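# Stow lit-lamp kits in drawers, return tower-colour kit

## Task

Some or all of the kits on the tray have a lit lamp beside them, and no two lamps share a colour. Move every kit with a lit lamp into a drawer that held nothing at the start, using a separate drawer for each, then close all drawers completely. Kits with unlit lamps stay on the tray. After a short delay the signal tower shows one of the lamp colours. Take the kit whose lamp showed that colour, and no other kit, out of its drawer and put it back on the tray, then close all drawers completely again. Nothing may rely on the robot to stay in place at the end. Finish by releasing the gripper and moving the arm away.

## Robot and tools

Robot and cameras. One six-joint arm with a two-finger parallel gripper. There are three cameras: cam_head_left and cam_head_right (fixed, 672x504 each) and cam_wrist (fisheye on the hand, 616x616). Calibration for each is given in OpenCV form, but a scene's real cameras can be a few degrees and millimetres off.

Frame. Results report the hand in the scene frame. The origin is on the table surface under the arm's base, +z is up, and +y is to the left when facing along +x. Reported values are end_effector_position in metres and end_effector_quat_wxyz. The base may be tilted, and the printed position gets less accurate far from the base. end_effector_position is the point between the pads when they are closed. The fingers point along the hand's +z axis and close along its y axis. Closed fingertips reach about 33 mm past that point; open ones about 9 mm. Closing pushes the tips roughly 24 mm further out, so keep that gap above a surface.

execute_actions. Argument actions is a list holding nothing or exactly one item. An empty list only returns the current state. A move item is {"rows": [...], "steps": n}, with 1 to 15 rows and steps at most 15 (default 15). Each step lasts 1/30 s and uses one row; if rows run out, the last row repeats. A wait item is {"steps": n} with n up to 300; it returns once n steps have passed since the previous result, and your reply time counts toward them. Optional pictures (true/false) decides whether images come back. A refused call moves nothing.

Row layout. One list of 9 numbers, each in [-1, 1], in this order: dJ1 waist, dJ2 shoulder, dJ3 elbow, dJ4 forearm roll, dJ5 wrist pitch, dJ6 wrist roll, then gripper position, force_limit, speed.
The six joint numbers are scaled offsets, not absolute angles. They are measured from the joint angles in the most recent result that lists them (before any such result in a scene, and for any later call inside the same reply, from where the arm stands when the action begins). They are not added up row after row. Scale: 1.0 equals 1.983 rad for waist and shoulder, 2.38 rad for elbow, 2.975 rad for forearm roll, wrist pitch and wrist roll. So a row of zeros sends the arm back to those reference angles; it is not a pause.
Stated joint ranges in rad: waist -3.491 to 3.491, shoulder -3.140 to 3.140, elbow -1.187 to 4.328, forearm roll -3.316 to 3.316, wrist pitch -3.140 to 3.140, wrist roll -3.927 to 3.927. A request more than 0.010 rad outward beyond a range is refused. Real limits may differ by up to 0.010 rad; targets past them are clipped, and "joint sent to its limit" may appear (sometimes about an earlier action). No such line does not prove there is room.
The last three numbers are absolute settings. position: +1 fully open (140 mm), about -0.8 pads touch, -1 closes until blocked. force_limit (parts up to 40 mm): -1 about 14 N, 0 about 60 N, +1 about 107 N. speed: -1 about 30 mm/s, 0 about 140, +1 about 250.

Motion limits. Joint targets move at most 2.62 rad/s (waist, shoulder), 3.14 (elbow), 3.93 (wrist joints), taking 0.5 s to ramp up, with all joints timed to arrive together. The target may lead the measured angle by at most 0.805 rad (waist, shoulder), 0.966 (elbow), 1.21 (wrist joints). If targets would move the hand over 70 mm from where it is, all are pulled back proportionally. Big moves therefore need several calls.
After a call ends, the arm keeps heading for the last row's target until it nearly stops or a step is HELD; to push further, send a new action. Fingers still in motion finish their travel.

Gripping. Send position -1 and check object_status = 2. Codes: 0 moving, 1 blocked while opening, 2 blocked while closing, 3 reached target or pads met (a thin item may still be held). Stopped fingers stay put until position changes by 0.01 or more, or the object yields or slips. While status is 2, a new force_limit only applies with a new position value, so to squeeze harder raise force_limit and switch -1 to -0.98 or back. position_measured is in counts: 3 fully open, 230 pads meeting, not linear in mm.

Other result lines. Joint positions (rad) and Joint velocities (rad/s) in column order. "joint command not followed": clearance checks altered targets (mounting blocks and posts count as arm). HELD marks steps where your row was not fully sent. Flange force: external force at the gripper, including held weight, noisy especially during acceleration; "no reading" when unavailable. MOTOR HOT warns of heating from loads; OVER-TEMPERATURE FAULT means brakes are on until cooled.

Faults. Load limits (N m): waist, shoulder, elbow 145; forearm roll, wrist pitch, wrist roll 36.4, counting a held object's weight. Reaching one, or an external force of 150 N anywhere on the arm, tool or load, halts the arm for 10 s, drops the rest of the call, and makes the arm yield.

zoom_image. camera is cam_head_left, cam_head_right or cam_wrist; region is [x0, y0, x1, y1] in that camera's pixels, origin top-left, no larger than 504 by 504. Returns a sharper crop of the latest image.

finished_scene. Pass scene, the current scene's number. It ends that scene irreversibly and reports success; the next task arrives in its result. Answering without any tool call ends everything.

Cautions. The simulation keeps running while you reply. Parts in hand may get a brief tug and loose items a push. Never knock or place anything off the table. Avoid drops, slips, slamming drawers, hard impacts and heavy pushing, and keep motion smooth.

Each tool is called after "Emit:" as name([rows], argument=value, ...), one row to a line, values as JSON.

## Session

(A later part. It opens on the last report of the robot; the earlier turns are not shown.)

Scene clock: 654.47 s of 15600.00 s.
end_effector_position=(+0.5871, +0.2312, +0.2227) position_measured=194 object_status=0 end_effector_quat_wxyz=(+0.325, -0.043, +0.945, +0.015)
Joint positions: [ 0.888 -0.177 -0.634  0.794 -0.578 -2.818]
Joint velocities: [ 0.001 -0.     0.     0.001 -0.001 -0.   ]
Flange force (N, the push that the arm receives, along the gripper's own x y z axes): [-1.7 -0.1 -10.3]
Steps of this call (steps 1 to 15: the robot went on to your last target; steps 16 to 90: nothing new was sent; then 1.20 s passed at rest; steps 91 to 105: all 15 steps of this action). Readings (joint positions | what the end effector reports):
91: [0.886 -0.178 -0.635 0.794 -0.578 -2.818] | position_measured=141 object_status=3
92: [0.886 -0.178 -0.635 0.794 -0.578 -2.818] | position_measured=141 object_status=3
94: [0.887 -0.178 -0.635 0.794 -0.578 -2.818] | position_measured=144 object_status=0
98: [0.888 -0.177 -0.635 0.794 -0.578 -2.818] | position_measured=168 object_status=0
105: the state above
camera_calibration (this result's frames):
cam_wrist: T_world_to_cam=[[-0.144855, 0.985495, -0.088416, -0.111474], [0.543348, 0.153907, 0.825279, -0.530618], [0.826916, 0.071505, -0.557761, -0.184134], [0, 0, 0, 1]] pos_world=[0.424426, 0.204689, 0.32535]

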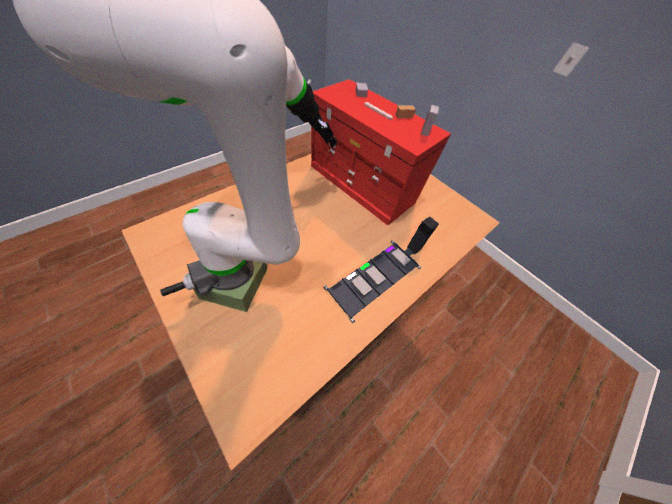

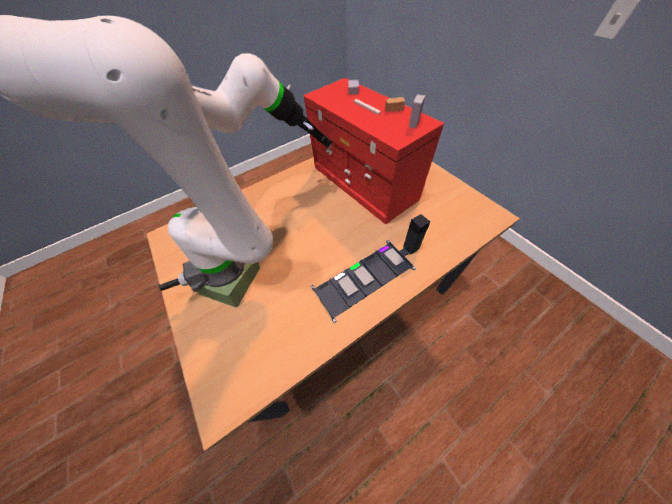

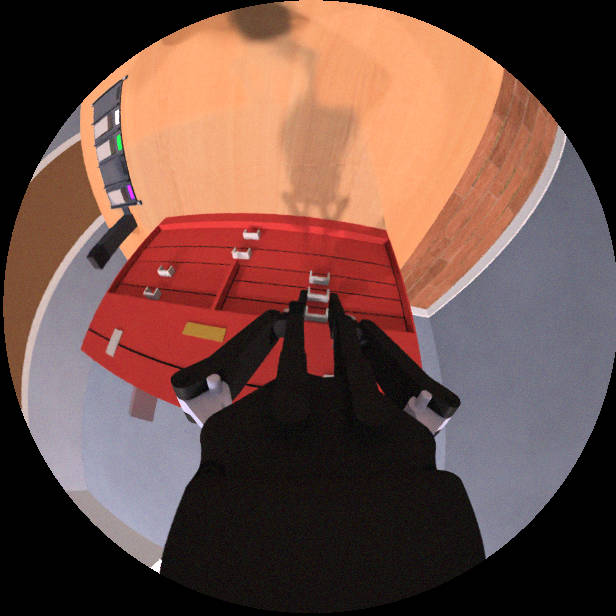

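Emit:
execute_actions([
  {"rows":[[0.0046,-0.0071,-0.0059,0.0016,-0.002,-0.0035,-1,0.2,0],[0.01,-0.015,-0.0124,0.0032,-0.0044,-0.0074,-1,0.2,0],[0.015,-0.0222,-0.0181,0.0046,-0.0067,-0.0108,-1,0.2,0],[0.0203,-0.0293,-0.0237,0.0059,-0.0092,-0.0142,-1,0.2,0],[0.0264,-0.0374,-0.0299,0.0073,-0.0121,-0.0181,-1,0.2,0],[0.0321,-0.0446,-0.0353,0.0084,-0.0149,-0.0215,-1,0.2,0],[0.038,-0.0518,-0.0407,0.0094,-0.0178,-0.0249,-1,0.2,0],[0.0449,-0.06,-0.0466,0.0105,-0.0213,-0.0287,-1,0.2,0],[0.0512,-0.0674,-0.0518,0.0114,-0.0246,-0.0321,-1,0.2,0],[0.0578,-0.0747,-0.0568,0.0122,-0.028,-0.0354,-1,0.2,0],[0.0654,-0.083,-0.0625,0.013,-0.0321,-0.0392,-1,0.2,0],[0.0724,-0.0904,-0.0674,0.0136,-0.0358,-0.0425,-1,0.2,0]],"steps":15},
], pictures=false)

Emit:
execute_actions([
  {"steps":6},
], pictures=false)

Emit:
execute_actions([
  {"rows":[[0.0072,-0.0075,-0.0049,0.0006,-0.0039,-0.0034,-1,0.2,0],[0.0158,-0.0159,-0.0103,0.0011,-0.0086,-0.0072,-1,0.2,0],[0.0238,-0.0235,-0.015,0.0016,-0.0131,-0.0107,-1,0.2,0],[0.0321,-0.031,-0.0196,0.0019,-0.0177,-0.0142,-1,0.2,0],[0.0418,-0.0396,-0.0247,0.0023,-0.0232,-0.0183,-1,0.2,0],[0.0509,-0.0472,-0.0292,0.0025,-0.0283,-0.022,-1,0.2,0],[0.0603,-0.0549,-0.0336,0.0027,-0.0336,-0.0258,-1,0.2,0],[0.0713,-0.0635,-0.0384,0.0028,-0.0399,-0.03,-1,0.2,0],[0.0815,-0.0713,-0.0426,0.0028,-0.0458,-0.0339,-1,0.2,0],[0.0919,-0.079,-0.0468,0.0028,-0.0518,-0.0379,-1,0.2,0],[0.1042,-0.0878,-0.0513,0.0027,-0.0589,-0.0424,-1,0.2,0],[0.1154,-0.0956,-0.0553,0.0025,-0.0654,-0.0465,-1,0.2,0]],"steps":15},
], pictures=false)

Emit:
execute_actions([
  {"steps":6},
], pictures=false)

Emit:
execute_actions([
  {"rows":[[0,0,0,0,0,0,-0.1,0.2,0.5]],"steps":8},
])

Scene clock: 674.43 s of 15600.00 s.
end_effector_position=(+0.5175, +0.2256, +0.2228) position_measured=194 object_status=2 end_effector_quat_wxyz=(+0.325, -0.043, +0.945, +0.015)
Joint positions: [ 1.021 -0.345 -0.786  0.833 -0.676 -2.937]
Joint velocities: [ 0.237 -0.26  -0.214  0.039 -0.183 -0.175]
Flange force (N, the push that the arm receives, along the gripper's own x y z axes): [13.4 -3.4 -15.1]
Steps of this call (steps 1 to 15: the robot went on to your last target; steps 16 to 90: nothing new was sent; then 16.47 s passed at rest; steps 91 to 105: all 15 steps of this action). Readings (joint positions | what the end effector reports):
91: [0.888 -0.177 -0.635 0.794 -0.578 -2.818] | position_measured=194 object_status=2
92: [0.890 -0.180 -0.638 0.795 -0.579 -2.821] | position_measured=194 object_status=2
94: [0.902 -0.198 -0.655 0.800 -0.587 -2.833] | position_measured=194 object_status=2
98: [0.939 -0.249 -0.703 0.814 -0.613 -2.870] | position_measured=194 object_status=2
105: the state above

Scene clock: 674.63 s of 15600.00 s.
end_effector_position=(+0.5132, +0.2251, +0.2229) position_measured=194 object_status=2 end_effector_quat_wxyz=(+0.325, -0.043, +0.945, +0.015)
Joint positions: [ 1.031 -0.357 -0.795  0.834 -0.684 -2.944]
Joint velocities: [ 0.002 -0.002 -0.002  0.    -0.001 -0.001]
Flange force (N, the push that the arm receives, along the gripper's own x y z axes): [-0.2 4.4 -1.2]
Steps of this call (steps 1 to 6: the robot went on to your last target). Readings (joint positions | what the end effector reports):
1: [1.027 -0.352 -0.791 0.834 -0.681 -2.941] | position_measured=194 object_status=2
2: [1.030 -0.355 -0.794 0.834 -0.683 -2.943] | position_measured=194 object_status=2
4: [1.031 -0.356 -0.795 0.834 -0.684 -2.944] | position_measured=194 object_status=2
6: the state above

Scene clock: 675.13 s of 15600.00 s.
end_effector_position=(+0.4457, +0.2195, +0.2231) position_measured=194 object_status=2 end_effector_quat_wxyz=(+0.325, -0.044, +0.944, +0.015)
Joint positions: [ 1.236 -0.529 -0.915  0.842 -0.858 -3.069]
Joint velocities: [ 0.422 -0.307 -0.194  0.    -0.358 -0.234]
Flange force (N, the push that the arm receives, along the gripper's own x y z axes): [14.7 11.4 -9.5]
Steps of this call (steps 1 to 15: all 15 steps of this action). Readings (joint positions | what the end effector reports):
1: [1.031 -0.357 -0.795 0.834 -0.685 -2.944] | position_measured=194 object_status=2
2: [1.035 -0.360 -0.798 0.835 -0.687 -2.947] | position_measured=194 object_status=2
4: [1.053 -0.378 -0.812 0.837 -0.702 -2.959] | position_measured=194 object_status=2
8: [1.109 -0.430 -0.850 0.840 -0.749 -2.995] | position_measured=194 object_status=2
15: the state above

Scene clock: 675.33 s of 15600.00 s.
end_effector_position=(+0.4394, +0.2186, +0.2230) position_measured=194 object_status=2 end_effector_quat_wxyz=(+0.325, -0.044, +0.944, +0.016)
Joint positions: [ 1.26  -0.546 -0.926  0.842 -0.879 -3.083]
Joint velocities: [ 0.001 -0.002 -0.002 -0.002 -0.003 -0.002]
Flange force (N, the push that the arm receives, along the gripper's own x y z axes): [7.7 18.4 -1.2]
Steps of this call (steps 1 to 6: the robot went on to your last target). Readings (joint positions | what the end effector reports):
1: [1.248 -0.537 -0.921 0.842 -0.868 -3.076] | position_measured=194 object_status=2
2: [1.256 -0.543 -0.924 0.842 -0.875 -3.080] | position_measured=194 object_status=2
4: [1.260 -0.546 -0.926 0.842 -0.878 -3.082] | position_measured=194 object_status=2
6: the state above

Scene clock: 675.60 s of 15600.00 s.
end_effector_position=(+0.4393, +0.2185, +0.2230) position_measured=141 object_status=0 end_effector_quat_wxyz=(+0.325, -0.043, +0.944, +0.016)
Joint positions: [ 1.26  -0.546 -0.926  0.842 -0.879 -3.083]
Joint velocities: [ 0.001  0.    -0.    -0.     0.003  0.001]
Flange force (N, the push that the arm receives, along the gripper's own x y z axes): [-1.8 0.9 -1.6]
Steps of this call (steps 1 to 8: all 8 steps of this action). Readings (joint positions | what the end effector reports):
1: [1.260 -0.546 -0.926 0.842 -0.879 -3.083] | position_measured=194 object_status=0
2: [1.260 -0.546 -0.926 0.842 -0.879 -3.083] | position_measured=194 object_status=0
4: [1.260 -0.546 -0.926 0.842 -0.880 -3.083] | position_measured=169 object_status=0
8: the state above
camera_calibration (this result's frames):
cam_wrist: T_world_to_cam=[[-0.146141, 0.985354, -0.0878601, -0.119822], [0.542984, 0.154136, 0.825476, -0.448527], [0.826929, 0.0729291, -0.557558, -0.061244], [0, 0, 0, 1]] pos_world=[0.276677, 0.191668, 0.325574]

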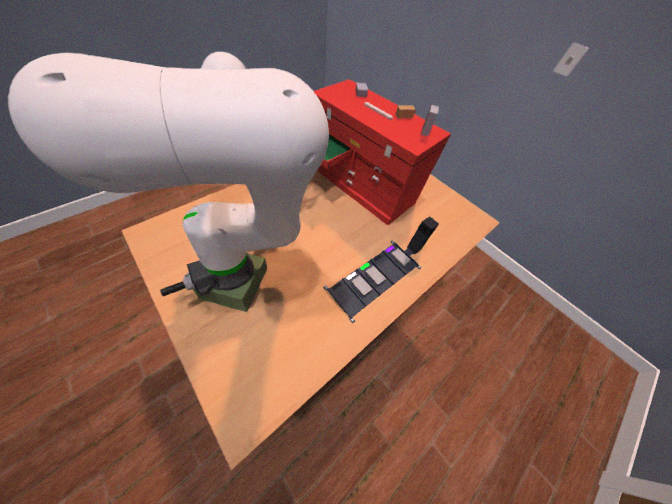

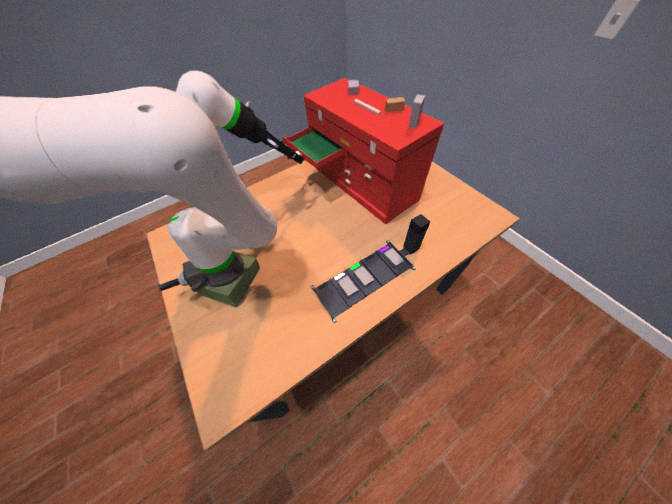

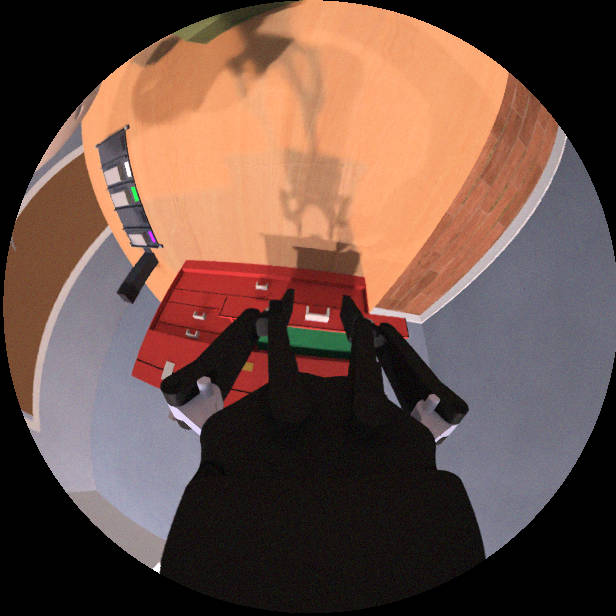

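Emit:
execute_actions([
  {"rows":[[0,0,0,-0.07,0,0,-0.1,0.2,0],[0,0,0,-0.07,0,0,-0.1,0.2,0],[0,0,0,-0.07,0,0,-0.1,0.2,0],[0,0,0,-0.07,0,0,-0.1,0.2,0],[0,0,0,-0.07,0,0,-0.1,0.2,0],[0,0,0,-0.07,0,0,-0.1,0.2,0],[0,0,0,-0.07,0,0,-0.1,0.2,0],[-0.8289,0.3377,0.2296,-0.3301,-0.0473,0.1731,-0.22,0.2,0]],"steps":15},
], pictures=false)

Emit:
execute_actions([
  {"steps":45},
])

Emit:
zoom_image(camera="cam_wrist", region=[240,230,400,390])

Scene clock: 744.97 s of 15600.00 s.
end_effector_position=(+0.4060, +0.1686, +0.1438) position_measured=157 object_status=0 end_effector_quat_wxyz=(+0.182, +0.089, +0.979, +0.008)
Joint positions: [ 1.118 -0.429 -0.83   0.458 -0.903 -2.99 ]
Joint velocities: [-1.172  0.905  0.739 -0.906 -0.186  0.681]
Flange force (N, the push that the arm receives, along the gripper's own x y z axes): [16.7 2.3 -16.5]
Steps of this call (steps 1 to 15: the robot went on to your last target; steps 16 to 90: nothing new was sent; then 65.87 s passed at rest; steps 91 to 105: all 15 steps of this action). Readings (joint positions | what the end effector reports):
91: [1.260 -0.546 -0.926 0.842 -0.879 -3.083] | position_measured=141 object_status=3
92: [1.260 -0.546 -0.926 0.837 -0.878 -3.083] | position_measured=141 object_status=3
94: [1.260 -0.546 -0.926 0.801 -0.878 -3.083] | position_measured=141 object_status=3
98: [1.260 -0.546 -0.926 0.669 -0.878 -3.082] | position_measured=141 object_status=0
105: the state above

Scene clock: 746.47 s of 15600.00 s.
end_effector_position=(+0.3382, -0.2900, +0.0749) position_measured=157 object_status=3 end_effector_quat_wxyz=(-0.000, +0.712, +0.703, +0.000)
Joint positions: [-0.381  0.123 -0.38  -0.14  -1.019 -2.568]
Joint velocities: [-0.129  0.033  0.027 -0.036 -0.007  0.025]
Flange force (N, the push that the arm receives, along the gripper's own x y z axes): [-14.9 -4.9 -2.5]
Steps of this call (steps 1 to 45: the robot went on to your last target). Readings (joint positions | what the end effector reports):
1: [1.078 -0.399 -0.805 0.427 -0.909 -2.967] | position_measured=157 object_status=0
2: [1.038 -0.371 -0.783 0.397 -0.915 -2.946] | position_measured=157 object_status=0
4: [0.961 -0.321 -0.741 0.342 -0.926 -2.907] | position_measured=157 object_status=0
8: [0.808 -0.236 -0.672 0.250 -0.944 -2.842] | position_measured=157 object_status=3
45: the state above
camera_calibration (this result's frames):
cam_wrist: T_world_to_cam=[[0.995702, 0.0851028, -0.0365264, -0.29764], [0.0922306, -0.946913, 0.307977, -0.321078], [-0.00837763, -0.310022, -0.950692, 0.177776], [0, 0, 0, 1]] pos_world=[0.327463, -0.223588, 0.257023]

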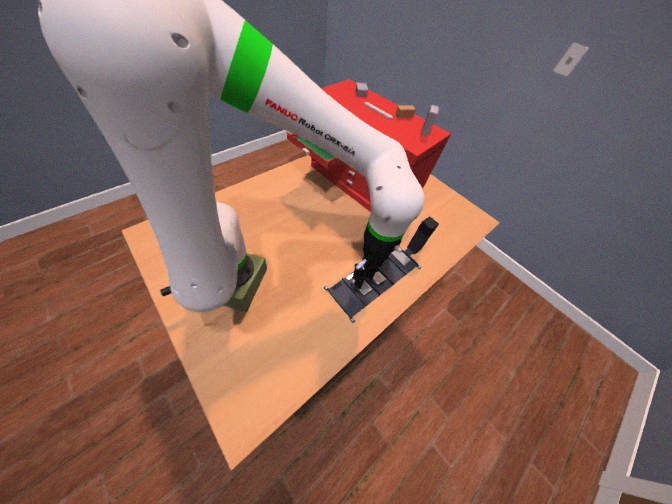

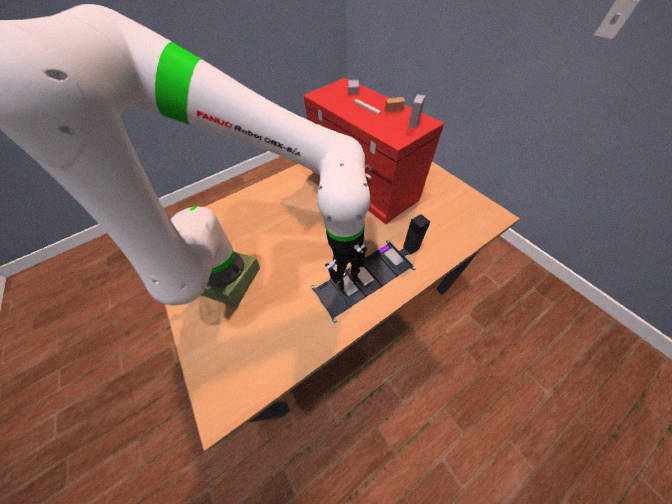

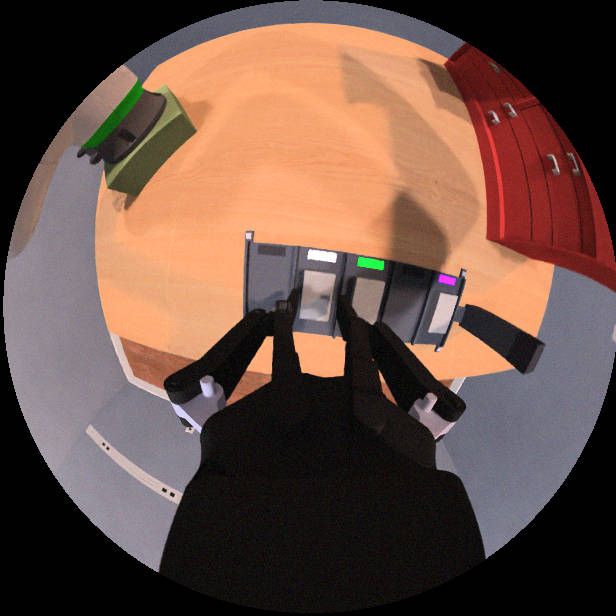

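Region (240, 230, 400, 390) of cam_wrist's 616x616 image, scaled by 3.150, with more detail than that image has.

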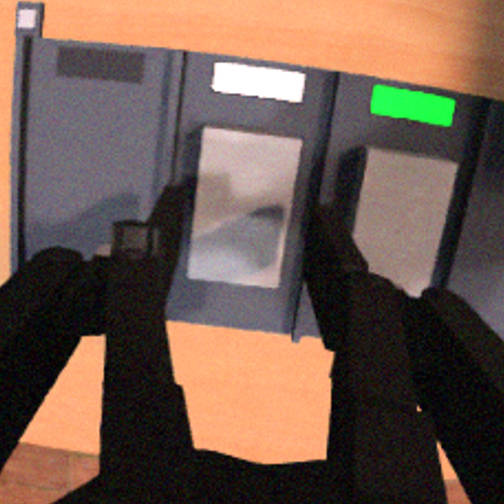

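Emit:
execute_actions([
  {"rows":[[0.0034,0.0270,-0.0135,-0.0026,0.0287,0.0017,-0.22,0.2,0]],"steps":12},
], pictures=false)

Emit:
execute_actions([
  {"rows":[[0,0,0,0,0,0,-1,0.2,-0.3]],"steps":12},
], pictures=false)

Scene clock: 751.17 s of 15600.00 s.
end_effector_position=(+0.3373, -0.2909, +0.0401) position_measured=157 object_status=3 end_effector_quat_wxyz=(-0.000, +0.713, +0.702, +0.000)
Joint positions: [-0.375  0.176 -0.412 -0.147 -0.934 -2.563]
Joint velocities: [ 0.     0.002 -0.002  0.002  0.001  0.   ]
Flange force (N, the push that the arm receives, along the gripper's own x y z axes): [1.5 1.7 -3.5]
Steps of this call (steps 1 to 15: the robot went on to your last target; steps 16 to 90: nothing new was sent; then 1.30 s passed at rest; steps 91 to 102: all 12 steps of this action). Readings (joint positions | what the end effector reports):
91: [-0.384 0.124 -0.380 -0.140 -1.019 -2.568] | position_measured=157 object_status=3
92: [-0.384 0.127 -0.381 -0.141 -1.015 -2.567] | position_measured=157 object_status=3
94: [-0.380 0.148 -0.394 -0.144 -0.980 -2.566] | position_measured=157 object_status=3
98: [-0.375 0.176 -0.412 -0.147 -0.935 -2.563] | position_measured=157 object_status=3
102: the state above

Scene clock: 751.57 s of 15600.00 s.
end_effector_position=(+0.3373, -0.2909, +0.0400) position_measured=175 object_status=0 end_effector_quat_wxyz=(-0.000, +0.713, +0.702, +0.000)
Joint positions: [-0.375  0.176 -0.412 -0.147 -0.934 -2.563]
Joint velocities: [-0.001  0.     0.001  0.     0.    -0.001]
Flange force (N, the push that the arm receives, along the gripper's own x y z axes): [8.3 -3.0 -35.5]
Steps of this call (steps 1 to 12: all 12 steps of this action). Readings (joint positions | what the end effector reports):
1: [-0.375 0.176 -0.412 -0.147 -0.934 -2.563] | position_measured=157 object_status=0
2: [-0.375 0.176 -0.412 -0.147 -0.934 -2.563] | position_measured=160 object_status=0
4: [-0.375 0.176 -0.412 -0.147 -0.934 -2.563] | position_measured=172 object_status=0
8: [-0.375 0.176 -0.412 -0.147 -0.934 -2.563] | position_measured=175 object_status=0
12: the state above

Emit:
execute_actions([
  {"rows":[[-0.0048,-0.027,0.0136,0.0026,-0.0289,-0.0017,-1,0.2,0],[-0.0048,-0.027,0.0136,0.0026,-0.0289,-0.0017,-1,0.2,0],[-0.0048,-0.027,0.0136,0.0026,-0.0289,-0.0017,-1,0.2,0],[-0.0048,-0.027,0.0136,0.0026,-0.0289,-0.0017,-1,0.2,0],[-0.0048,-0.027,0.0136,0.0026,-0.0289,-0.0017,-1,0.2,0],[0.1639,-0.1392,0.1437,0.0192,-0.2037,0.0884,-1,0.2,0]],"steps":15},
], pictures=false)

Emit:
execute_actions([
  {"steps":19},
], pictures=false)

Emit:
execute_actions([
  {"rows":[[0.3929,0.1157,0.1282,0.0282,-0.0023,0.0751,-1,0.2,0]],"steps":15},
], pictures=false)

Emit:
execute_actions([
  {"steps":24},
])

Scene clock: 760.83 s of 15600.00 s.
end_effector_position=(+0.3865, -0.2369, +0.1634) position_measured=175 object_status=2 end_effector_quat_wxyz=(-0.007, +0.603, +0.798, -0.001)
Joint positions: [-0.242  0.025 -0.245 -0.118 -1.25  -2.454]
Joint velocities: [ 0.565 -0.366  0.514  0.081 -0.848  0.448]
Flange force (N, the push that the arm receives, along the gripper's own x y z axes): [-2.1 5.7 -1.8]
Steps of this call (steps 1 to 15: the robot went on to your last target; steps 16 to 90: nothing new was sent; then 5.77 s passed at rest; steps 91 to 105: all 15 steps of this action). Readings (joint positions | what the end effector reports):
91: [-0.375 0.176 -0.412 -0.147 -0.934 -2.563] | position_measured=175 object_status=2
92: [-0.375 0.173 -0.411 -0.147 -0.939 -2.563] | position_measured=175 object_status=2
94: [-0.379 0.152 -0.398 -0.144 -0.974 -2.565] | position_measured=175 object_status=2
98: [-0.374 0.110 -0.365 -0.137 -1.050 -2.559] | position_measured=175 object_status=2
105: the state above

Scene clock: 761.47 s of 15600.00 s.
end_effector_position=(+0.4093, -0.1536, +0.2830) position_measured=175 object_status=2 end_effector_quat_wxyz=(-0.013, +0.442, +0.897, -0.006)
Joint positions: [-0.05  -0.1   -0.071 -0.09  -1.54  -2.3  ]
Joint velocities: [ 0.001 -0.    -0.001  0.    -0.    -0.   ]
Flange force (N, the push that the arm receives, along the gripper's own x y z axes): [-0.3 0.3 -2.4]
Steps of this call (steps 1 to 19: the robot went on to your last target). Readings (joint positions | what the end effector reports):
1: [-0.223 0.012 -0.227 -0.115 -1.279 -2.438] | position_measured=175 object_status=2
2: [-0.204 -0.000 -0.210 -0.112 -1.308 -2.423] | position_measured=175 object_status=2
4: [-0.165 -0.025 -0.175 -0.107 -1.366 -2.392] | position_measured=175 object_status=2
8: [-0.089 -0.074 -0.106 -0.096 -1.480 -2.332] | position_measured=175 object_status=2
19: the state above

Scene clock: 761.97 s of 15600.00 s.
end_effector_position=(+0.4944, -0.0279, +0.2838) position_measured=175 object_status=2 end_effector_quat_wxyz=(-0.011, +0.247, +0.969, -0.008)
Joint positions: [ 0.272 -0.004  0.055 -0.056 -1.543 -2.208]
Joint velocities: [ 0.78   0.228  0.305  0.085 -0.007  0.222]
Flange force (N, the push that the arm receives, along the gripper's own x y z axes): [-4.7 1.8 -2.8]
Steps of this call (steps 1 to 15: all 15 steps of this action). Readings (joint positions | what the end effector reports):
1: [-0.049 -0.100 -0.070 -0.090 -1.540 -2.300] | position_measured=175 object_status=2
2: [-0.046 -0.099 -0.069 -0.090 -1.540 -2.299] | position_measured=175 object_status=2
4: [-0.022 -0.091 -0.060 -0.087 -1.540 -2.292] | position_measured=175 object_status=2
8: [0.083 -0.059 -0.019 -0.076 -1.541 -2.262] | position_measured=175 object_status=2
15: the state above

Scene clock: 762.77 s of 15600.00 s.
end_effector_position=(+0.5335, +0.2083, +0.2851) position_measured=175 object_status=2 end_effector_quat_wxyz=(-0.001, -0.045, +0.999, +0.000)
Joint positions: [ 0.729  0.13   0.235 -0.006 -1.547 -2.077]
Joint velocities: [ 0.003  0.001  0.001  0.     0.    -0.   ]
Flange force (N, the push that the arm receives, along the gripper's own x y z axes): [-0.4 1.5 -2.7]
Steps of this call (steps 1 to 24: the robot went on to your last target). Readings (joint positions | what the end effector reports):
1: [0.298 0.004 0.066 -0.053 -1.543 -2.200] | position_measured=175 object_status=2
2: [0.325 0.011 0.076 -0.050 -1.543 -2.193] | position_measured=175 object_status=2
4: [0.377 0.027 0.096 -0.044 -1.544 -2.178] | position_measured=175 object_status=2
8: [0.479 0.057 0.136 -0.033 -1.545 -2.149] | position_measured=175 object_status=2
24: the state above
camera_calibration (this result's frames):
cam_wrist: T_world_to_cam=[[-0.185893, 0.981909, -0.0360252, -0.0834046], [0.93281, 0.18788, 0.307517, -0.616654], [0.308722, 0.0235607, -0.95086, 0.295144], [0, 0, 0, 1]] pos_world=[0.468599, 0.190799, 0.467268]

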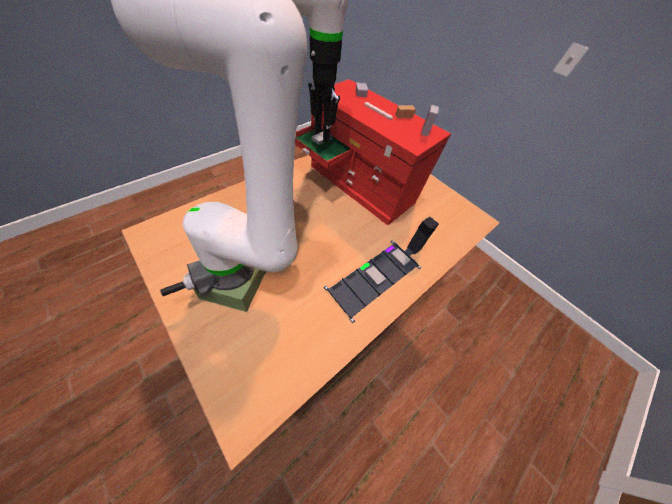

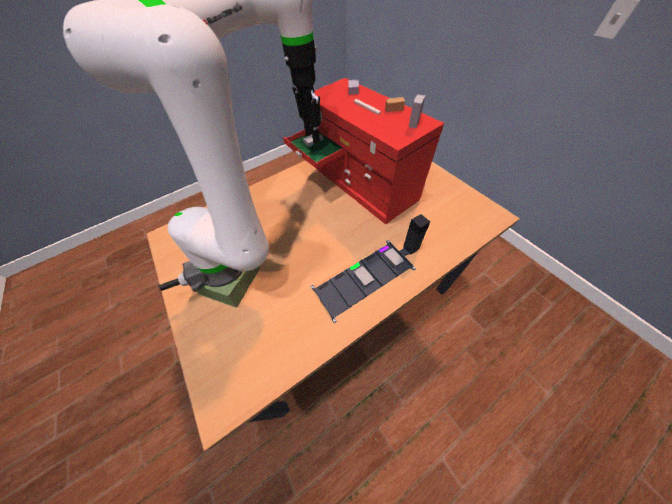

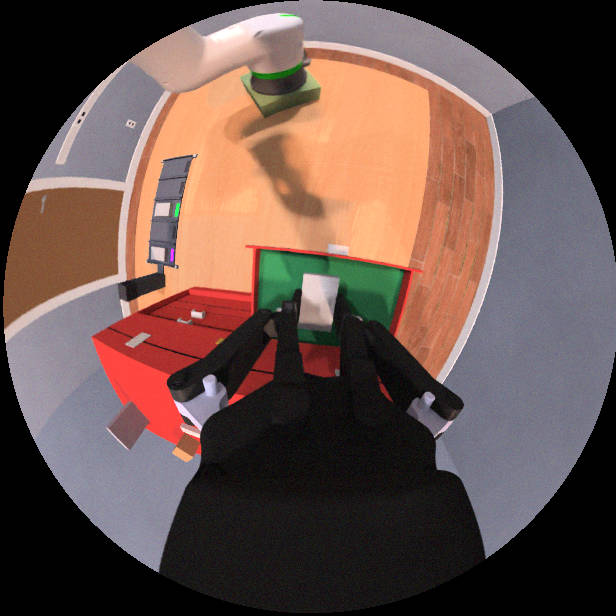

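Emit:
execute_actions([
  {"rows":[[0.0003,0.0038,-0.0372,0,0.0323,0,-1,0.2,0]],"steps":13},
], pictures=false)

Emit:
execute_actions([
  {"rows":[[0,0.0003,-0.0017,0,0.0015,0,-1,0.2,0]],"steps":8},
], pictures=false)

Scene clock: 767.40 s of 15600.00 s.
end_effector_position=(+0.5334, +0.2084, +0.2431) position_measured=175 object_status=2 end_effector_quat_wxyz=(-0.001, -0.045, +0.999, +0.000)
Joint positions: [ 0.73   0.137  0.146 -0.006 -1.451 -2.077]
Joint velocities: [-0.002 -0.    -0.    -0.001  0.001  0.   ]
Flange force (N, the push that the arm receives, along the gripper's own x y z axes): [-0.8 1.2 -2.2]
Steps of this call (steps 1 to 30: the robot went on to your last target; steps 31 to 90: nothing new was sent; then 1.20 s passed at rest; steps 91 to 103: all 13 steps of this action). Readings (joint positions | what the end effector reports):
91: [0.730 0.130 0.235 -0.006 -1.547 -2.077] | position_measured=175 object_status=2
92: [0.730 0.130 0.231 -0.006 -1.542 -2.077] | position_measured=175 object_status=2
94: [0.730 0.133 0.203 -0.006 -1.511 -2.077] | position_measured=175 object_status=2
98: [0.730 0.137 0.148 -0.006 -1.453 -2.077] | position_measured=175 object_status=2
103: the state above

Scene clock: 767.67 s of 15600.00 s.
end_effector_position=(+0.5334, +0.2084, +0.2411) position_measured=175 object_status=2 end_effector_quat_wxyz=(-0.001, -0.045, +0.999, +0.000)
Joint positions: [ 0.73   0.138  0.142 -0.006 -1.447 -2.077]
Joint velocities: [ 0.001  0.    -0.    -0.001  0.001 -0.   ]
Flange force (N, the push that the arm receives, along the gripper's own x y z axes): [0.9 0.0 0.1]
Steps of this call (steps 1 to 8: all 8 steps of this action). Readings (joint positions | what the end effector reports):
1: [0.730 0.137 0.146 -0.006 -1.451 -2.077] | position_measured=175 object_status=2
2: [0.730 0.137 0.145 -0.006 -1.449 -2.077] | position_measured=175 object_status=2
4: [0.730 0.138 0.143 -0.006 -1.447 -2.077] | position_measured=175 object_status=2
8: the state above

Emit:
execute_actions([
  {"rows":[[0,0.0003,-0.0017,0,0.0015,0,-1,0.2,0]],"steps":8},
], pictures=false)

Scene clock: 776.00 s of 15600.00 s.
end_effector_position=(+0.5333, +0.2083, +0.2392) position_measured=175 object_status=2 end_effector_quat_wxyz=(-0.001, -0.044, +0.999, +0.000)
Joint positions: [ 0.73   0.138  0.138 -0.006 -1.442 -2.077]
Joint velocities: [-0.     0.001 -0.002  0.     0.001 -0.   ]
Flange force (N, the push that the arm receives, along the gripper's own x y z axes): [-0.2 1.4 -17.5]
Steps of this call (steps 1 to 15: the robot went on to your last target; steps 16 to 90: nothing new was sent; then 5.07 s passed at rest; steps 91 to 98: all 8 steps of this action). Readings (joint positions | what the end effector reports):
91: [0.730 0.138 0.142 -0.006 -1.446 -2.077] | position_measured=175 object_status=2
92: [0.730 0.138 0.141 -0.006 -1.445 -2.077] | position_measured=175 object_status=2
94: [0.730 0.138 0.139 -0.006 -1.443 -2.077] | position_measured=175 object_status=2
98: the state above

Emit:
execute_actions([
  {"rows":[[0,0,0,0,0,0,-0.1,0.2,0.3],[0,0,0,0,0,0,-0.1,0.2,0.3],[0,0,0,0,0,0,-0.1,0.2,0.3],[0,0,0,0,0,0,-0.1,0.2,0.3],[0,0,0,0,0,0,-0.1,0.2,0.3],[0,-0.0043,0.0408,0,-0.0353,0,-0.1,0.2,0.3],[0,-0.0043,0.0408,0,-0.0353,0,-0.1,0.2,0.3],[0,-0.0043,0.0408,0,-0.0353,0,-0.1,0.2,0.3],[0,-0.0043,0.0408,0,-0.0353,0,-0.1,0.2,0.3],[0,-0.0043,0.0408,0,-0.0353,0,-0.1,0.2,0.3],[0,-0.0043,0.0408,0,-0.0353,0,-0.1,0.2,0.3],[0.3147,-0.3807,-0.3815,0.2548,0.1136,-0.2985,-0.1,0.2,0.3]],"steps":15},
], pictures=false)

Emit:
execute_actions([
  {"steps":32},
], pictures=false)

Emit:
execute_actions([
  {"rows":[[-0.0328,0.0262,-0.0702,0.0299,0.0669,-0.045,-0.1,0.2,0]],"steps":15},
])

Scene clock: 785.53 s of 15600.00 s.
end_effector_position=(+0.5335, +0.2110, +0.2985) position_measured=141 object_status=3 end_effector_quat_wxyz=(+0.016, -0.041, +0.999, -0.002)
Joint positions: [ 0.751  0.103  0.226  0.019 -1.539 -2.106]
Joint velocities: [ 0.388 -0.495 -0.309  0.469  0.174 -0.55 ]
Flange force (N, the push that the arm receives, along the gripper's own x y z axes): [-26.7 0.8 -6.2]
Steps of this call (steps 1 to 15: the robot went on to your last target; steps 16 to 90: nothing new was sent; then 6.03 s passed at rest; steps 91 to 105: all 15 steps of this action). Readings (joint positions | what the end effector reports):
91: [0.730 0.138 0.138 -0.006 -1.442 -2.077] | position_measured=175 object_status=0
92: [0.730 0.138 0.138 -0.006 -1.442 -2.077] | position_measured=175 object_status=0
94: [0.730 0.139 0.138 -0.006 -1.442 -2.077] | position_measured=151 object_status=0
98: [0.730 0.138 0.152 -0.006 -1.458 -2.077] | position_measured=141 object_status=0
105: the state above

Scene clock: 786.60 s of 15600.00 s.
end_effector_position=(+0.4318, +0.2170, +0.3003) position_measured=141 object_status=3 end_effector_quat_wxyz=(+0.325, -0.043, +0.945, +0.015)
Joint positions: [ 1.354 -0.617 -0.77   0.752 -1.104 -2.965]
Joint velocities: [ 0.    -0.     0.001  0.     0.    -0.   ]
Flange force (N, the push that the arm receives, along the gripper's own x y z axes): [-0.3 0.0 -4.3]
Steps of this call (steps 1 to 32: the robot went on to your last target). Readings (joint positions | what the end effector reports):
1: [0.766 0.084 0.211 0.037 -1.531 -2.128] | position_measured=141 object_status=3
2: [0.785 0.060 0.190 0.061 -1.520 -2.156] | position_measured=141 object_status=3
4: [0.837 -0.003 0.127 0.124 -1.490 -2.229] | position_measured=141 object_status=3
8: [0.987 -0.184 -0.084 0.305 -1.393 -2.442] | position_measured=141 object_status=3
32: the state above

Scene clock: 787.10 s of 15600.00 s.
end_effector_position=(+0.4322, +0.2178, +0.2233) position_measured=141 object_status=3 end_effector_quat_wxyz=(+0.325, -0.043, +0.944, +0.015)
Joint positions: [ 1.289 -0.565 -0.937  0.841 -0.905 -3.099]
Joint velocities: [-0.     0.001 -0.001  0.     0.001 -0.001]
Flange force (N, the push that the arm receives, along the gripper's own x y z axes): [0.1 -0.6 -4.7]
Steps of this call (steps 1 to 15: all 15 steps of this action). Readings (joint positions | what the end effector reports):
1: [1.354 -0.617 -0.770 0.752 -1.104 -2.965] | position_measured=141 object_status=3
2: [1.352 -0.615 -0.774 0.754 -1.099 -2.968] | position_measured=141 object_status=3
4: [1.341 -0.606 -0.802 0.769 -1.065 -2.991] | position_measured=141 object_status=3
8: [1.300 -0.573 -0.908 0.825 -0.940 -3.075] | position_measured=141 object_status=3
15: the state above
camera_calibration (this result's frames):
cam_wrist: T_world_to_cam=[[-0.145197, 0.985489, -0.0879194, -0.120544], [0.543145, 0.153667, 0.825457, -0.444729], [0.826989, 0.0721008, -0.557575, -0.0549715], [0, 0, 0, 1]] pos_world=[0.269511, 0.191098, 0.325856]

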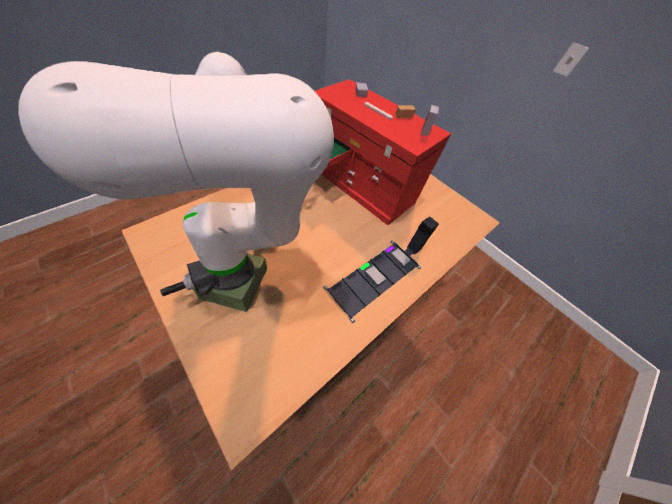

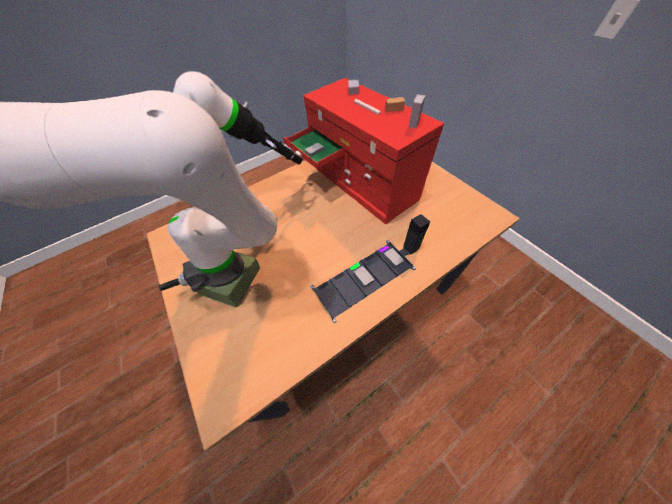

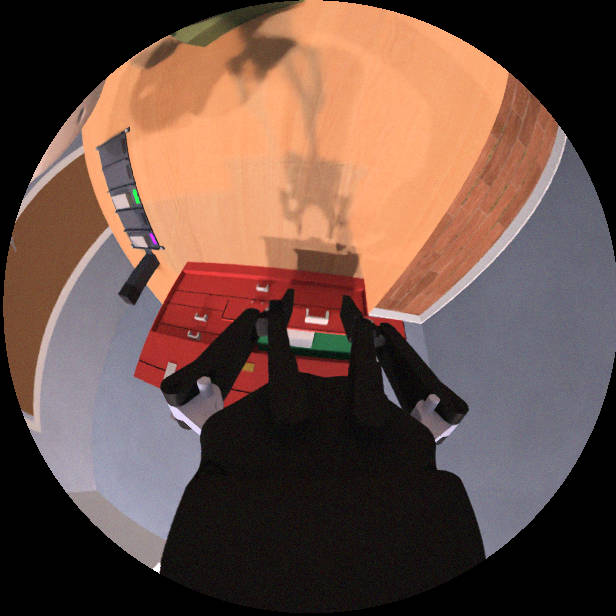

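Emit:
execute_actions([
  {"rows":[[-0.007,0.005,0.002,0,0.004,0.003,-0.1,0.2,0],[-0.0147,0.0093,0.0044,0.0001,0.0089,0.0056,-0.1,0.2,0],[-0.02,0.013,0.0063,0.0002,0.012,0.0076,-0.1,0.2,0],[-0.0259,0.0171,0.0084,0.0003,0.0154,0.0097,-0.1,0.2,0],[-0.0382,0.0259,0.0129,0.0004,0.0225,0.0142,-0.1,0.2,0],[-0.0486,0.0336,0.0171,0.0004,0.0285,0.0182,-0.1,0.2,0],[-0.0588,0.0414,0.0213,0.0004,0.0344,0.0221,-0.1,0.2,0],[-0.0698,0.05,0.0261,0.0003,0.0407,0.0263,-0.1,0.2,0],[-0.0792,0.0577,0.0305,0.0001,0.046,0.0301,-0.1,0.2,0],[-0.0883,0.0653,0.035,-0.0001,0.0511,0.0338,-0.1,0.2,0],[-0.098,0.0739,0.0401,-0.0005,0.0566,0.0379,-0.1,0.2,0],[-0.1063,0.0814,0.0447,-0.0008,0.0612,0.0414,-0.1,0.2,0],[-0.1143,0.089,0.0494,-0.0013,0.0657,0.0449,-0.1,0.2,0],[-0.1229,0.0974,0.0548,-0.0018,0.0704,0.0487,-0.1,0.2,0],[-0.1301,0.1049,0.0597,-0.0024,0.0743,0.0521,-0.1,0.2,0]],"steps":15},
], pictures=false)

Emit:
execute_actions([
  {"steps":8},
], pictures=false)

Emit:
execute_actions([
  {"rows":[[-0.007,0.0074,0.0049,-0.0006,0.0037,0.0033,-0.1,0.2,0],[-0.0146,0.0157,0.0106,-0.0014,0.0078,0.0071,-0.1,0.2,0],[-0.0212,0.023,0.0156,-0.0022,0.0112,0.0104,-0.1,0.2,0],[-0.0275,0.0304,0.0208,-0.0031,0.0145,0.0138,-0.1,0.2,0],[-0.0344,0.0386,0.0267,-0.0042,0.018,0.0176,-0.1,0.2,0],[-0.0403,0.0458,0.0321,-0.0052,0.0209,0.021,-0.1,0.2,0],[-0.046,0.053,0.0375,-0.0063,0.0237,0.0244,-0.1,0.2,0],[-0.0521,0.0611,0.0437,-0.0077,0.0266,0.0283,-0.1,0.2,0],[-0.0574,0.0682,0.0493,-0.009,0.0291,0.0317,-0.1,0.2,0],[-0.0624,0.0754,0.055,-0.0104,0.0314,0.0351,-0.1,0.2,0],[-0.066,0.0807,0.0594,-0.0115,0.033,0.0377,-0.1,0.2,0],[-0.069,0.0851,0.063,-0.0124,0.0343,0.0399,-0.1,0.2,0],[-0.071,0.0882,0.0656,-0.0131,0.0352,0.0414,-0.1,0.2,0],[-0.0724,0.0904,0.0674,-0.0136,0.0358,0.0425,-0.1,0.2,0]],"steps":15},
], pictures=false)

Emit:
execute_actions([
  {"steps":6},
], pictures=false)

Emit:
execute_actions([
  {"rows":[[-0.0006,0.001,0.0008,-0.0002,0.0003,0.0005,-0.1,0.2,0],[-0.0012,0.002,0.0016,-0.0004,0.0005,0.001,-0.1,0.2,0],[-0.0019,0.003,0.0025,-0.0007,0.0008,0.0015,-0.1,0.2,0]],"steps":10},
], pictures=false)

Scene clock: 809.63 s of 15600.00 s.
end_effector_position=(+0.4909, +0.2235, +0.2233) position_measured=141 object_status=3 end_effector_quat_wxyz=(+0.325, -0.044, +0.944, +0.015)
Joint positions: [ 1.09  -0.413 -0.837  0.839 -0.733 -2.982]
Joint velocities: [-0.522  0.472  0.347 -0.045  0.434  0.33 ]
Flange force (N, the push that the arm receives, along the gripper's own x y z axes): [0.6 -1.3 -6.4]
Steps of this call (steps 1 to 15: the robot went on to your last target; steps 16 to 90: nothing new was sent; then 19.03 s passed at rest; steps 91 to 105: all 15 steps of this action). Readings (joint positions | what the end effector reports):
91: [1.289 -0.565 -0.937 0.841 -0.905 -3.099] | position_measured=141 object_status=3
92: [1.285 -0.562 -0.936 0.841 -0.902 -3.097] | position_measured=141 object_status=3
94: [1.269 -0.551 -0.930 0.841 -0.887 -3.087] | position_measured=141 object_status=3
98: [1.217 -0.515 -0.907 0.842 -0.841 -3.058] | position_measured=141 object_status=3
105: the state above

Scene clock: 809.90 s of 15600.00 s.
end_effector_position=(+0.5131, +0.2251, +0.2230) position_measured=141 object_status=3 end_effector_quat_wxyz=(+0.325, -0.043, +0.945, +0.016)
Joint positions: [ 1.031 -0.357 -0.795  0.833 -0.684 -2.944]
Joint velocities: [-0.002  0.004  0.003 -0.001  0.002  0.002]
Flange force (N, the push that the arm receives, along the gripper's own x y z axes): [0.8 -0.3 -5.9]
Steps of this call (steps 1 to 8: the robot went on to your last target). Readings (joint positions | what the end effector reports):
1: [1.073 -0.397 -0.825 0.837 -0.719 -2.971] | position_measured=141 object_status=3
2: [1.057 -0.382 -0.814 0.836 -0.706 -2.961] | position_measured=141 object_status=3
4: [1.037 -0.362 -0.799 0.834 -0.689 -2.948] | position_measured=141 object_status=3
8: the state above

Scene clock: 810.40 s of 15600.00 s.
end_effector_position=(+0.5812, +0.2309, +0.2230) position_measured=141 object_status=3 end_effector_quat_wxyz=(+0.325, -0.043, +0.945, +0.015)
Joint positions: [ 0.897 -0.192 -0.648  0.797 -0.584 -2.828]
Joint velocities: [-0.177  0.261  0.254 -0.08   0.119  0.189]
Flange force (N, the push that the arm receives, along the gripper's own x y z axes): [-9.2 3.1 2.3]
Steps of this call (steps 1 to 15: all 15 steps of this action). Readings (joint positions | what the end effector reports):
1: [1.031 -0.357 -0.794 0.833 -0.684 -2.944] | position_measured=141 object_status=3
2: [1.028 -0.353 -0.792 0.833 -0.681 -2.941] | position_measured=141 object_status=3
4: [1.011 -0.335 -0.777 0.831 -0.668 -2.929] | position_measured=141 object_status=3
8: [0.966 -0.284 -0.734 0.821 -0.634 -2.894] | position_measured=141 object_status=3
15: the state above

Scene clock: 810.60 s of 15600.00 s.
end_effector_position=(+0.5870, +0.2313, +0.2229) position_measured=141 object_status=3 end_effector_quat_wxyz=(+0.325, -0.043, +0.945, +0.015)
Joint positions: [ 0.888 -0.178 -0.634  0.793 -0.578 -2.817]
Joint velocities: [-0.002  0.003  0.002 -0.002  0.001  0.002]
Flange force (N, the push that the arm receives, along the gripper's own x y z axes): [-1.8 -1.6 -3.1]
Steps of this call (steps 1 to 6: the robot went on to your last target). Readings (joint positions | what the end effector reports):
1: [0.892 -0.184 -0.641 0.795 -0.581 -2.822] | position_measured=141 object_status=3
2: [0.890 -0.180 -0.637 0.794 -0.579 -2.819] | position_measured=141 object_status=3
4: [0.888 -0.178 -0.635 0.793 -0.578 -2.818] | position_measured=141 object_status=3
6: the state above

Scene clock: 810.93 s of 15600.00 s.
end_effector_position=(+0.5895, +0.2316, +0.2228) position_measured=141 object_status=3 end_effector_quat_wxyz=(+0.325, -0.043, +0.945, +0.015)
Joint positions: [ 0.884 -0.172 -0.629  0.791 -0.576 -2.813]
Joint velocities: [-0.001  0.001  0.001 -0.001 -0.001  0.001]
Flange force (N, the push that the arm receives, along the gripper's own x y z axes): [-0.2 0.1 -4.8]
Steps of this call (steps 1 to 10: all 10 steps of this action). Readings (joint positions | what the end effector reports):
1: [0.888 -0.178 -0.634 0.793 -0.578 -2.817] | position_measured=141 object_status=3
2: [0.887 -0.177 -0.634 0.793 -0.578 -2.817] | position_measured=141 object_status=3
4: [0.886 -0.174 -0.631 0.792 -0.576 -2.815] | position_measured=141 object_status=3
8: [0.884 -0.172 -0.629 0.791 -0.576 -2.813] | position_measured=141 object_status=3
10: the state above

Emit:
execute_actions([
  {"rows":[[-0.0006,0.001,0.0008,-0.0002,0.0003,0.0005,-0.1,0.2,0]],"steps":8},
], pictures=false)

Scene clock: 856.27 s of 15600.00 s.
end_effector_position=(+0.5903, +0.2317, +0.2228) position_measured=141 object_status=3 end_effector_quat_wxyz=(+0.325, -0.043, +0.945, +0.015)
Joint positions: [ 0.883 -0.17  -0.627  0.79  -0.575 -2.811]
Joint velocities: [ 0.     0.001  0.    -0.002  0.     0.001]
Flange force (N, the push that the arm receives, along the gripper's own x y z axes): [-1.1 0.5 -5.0]
Steps of this call (steps 1 to 15: the robot went on to your last target; steps 16 to 90: nothing new was sent; then 42.07 s passed at rest; steps 91 to 98: all 8 steps of this action). Readings (joint positions | what the end effector reports):
91: [0.884 -0.172 -0.628 0.791 -0.576 -2.813] | position_measured=141 object_status=3
92: [0.884 -0.171 -0.628 0.791 -0.575 -2.812] | position_measured=141 object_status=3
94: [0.883 -0.170 -0.627 0.790 -0.575 -2.812] | position_measured=141 object_status=3
98: the state above

Emit:
execute_actions([
  {"rows":[[-0.0007,0.0011,0.0009,-0.0002,0.0003,0.0005,-0.1,0.2,0]],"steps":8},
], pictures=false)

Scene clock: 859.03 s of 15600.00 s.
end_effector_position=(+0.5912, +0.2318, +0.2228) position_measured=141 object_status=3 end_effector_quat_wxyz=(+0.325, -0.043, +0.945, +0.015)
Joint positions: [ 0.882 -0.168 -0.625  0.79  -0.574 -2.81 ]
Joint velocities: [-0.     0.     0.001  0.    -0.     0.001]
Flange force (N, the push that the arm receives, along the gripper's own x y z axes): [-2.6 0.4 -4.2]
Steps of this call (steps 1 to 15: the robot went on to your last target; steps 16 to 75: nothing new was sent; steps 76 to 83: all 8 steps of this action). Readings (joint positions | what the end effector reports):
76: [0.883 -0.170 -0.627 0.790 -0.575 -2.811] | position_measured=141 object_status=3
77: [0.882 -0.169 -0.626 0.790 -0.574 -2.811] | position_measured=141 object_status=3
79: [0.882 -0.168 -0.625 0.790 -0.574 -2.810] | position_measured=141 object_status=3
83: the state above

Emit:
execute_actions([
  {"rows":[[-0.0008,0.0013,0.0011,-0.0003,0.0003,0.0006,-0.1,0.2,0]],"steps":8},
], pictures=false)

Scene clock: 862.07 s of 15600.00 s.
end_effector_position=(+0.5922, +0.2318, +0.2228) position_measured=141 object_status=3 end_effector_quat_wxyz=(+0.325, -0.043, +0.945, +0.015)
Joint positions: [ 0.88  -0.165 -0.622  0.789 -0.573 -2.808]
Joint velocities: [ 0.002  0.001 -0.002 -0.     0.     0.   ]
Flange force (N, the push that the arm receives, along the gripper's own x y z axes): [12.7 0.2 -24.9]
Steps of this call (steps 1 to 15: the robot went on to your last target; steps 16 to 83: nothing new was sent; steps 84 to 91: all 8 steps of this action). Readings (joint positions | what the end effector reports):
84: [0.882 -0.168 -0.624 0.790 -0.574 -2.810] | position_measured=141 object_status=3
85: [0.881 -0.167 -0.623 0.789 -0.573 -2.809] | position_measured=141 object_status=3
87: [0.880 -0.166 -0.622 0.789 -0.573 -2.809] | position_measured=141 object_status=3
91: the state above


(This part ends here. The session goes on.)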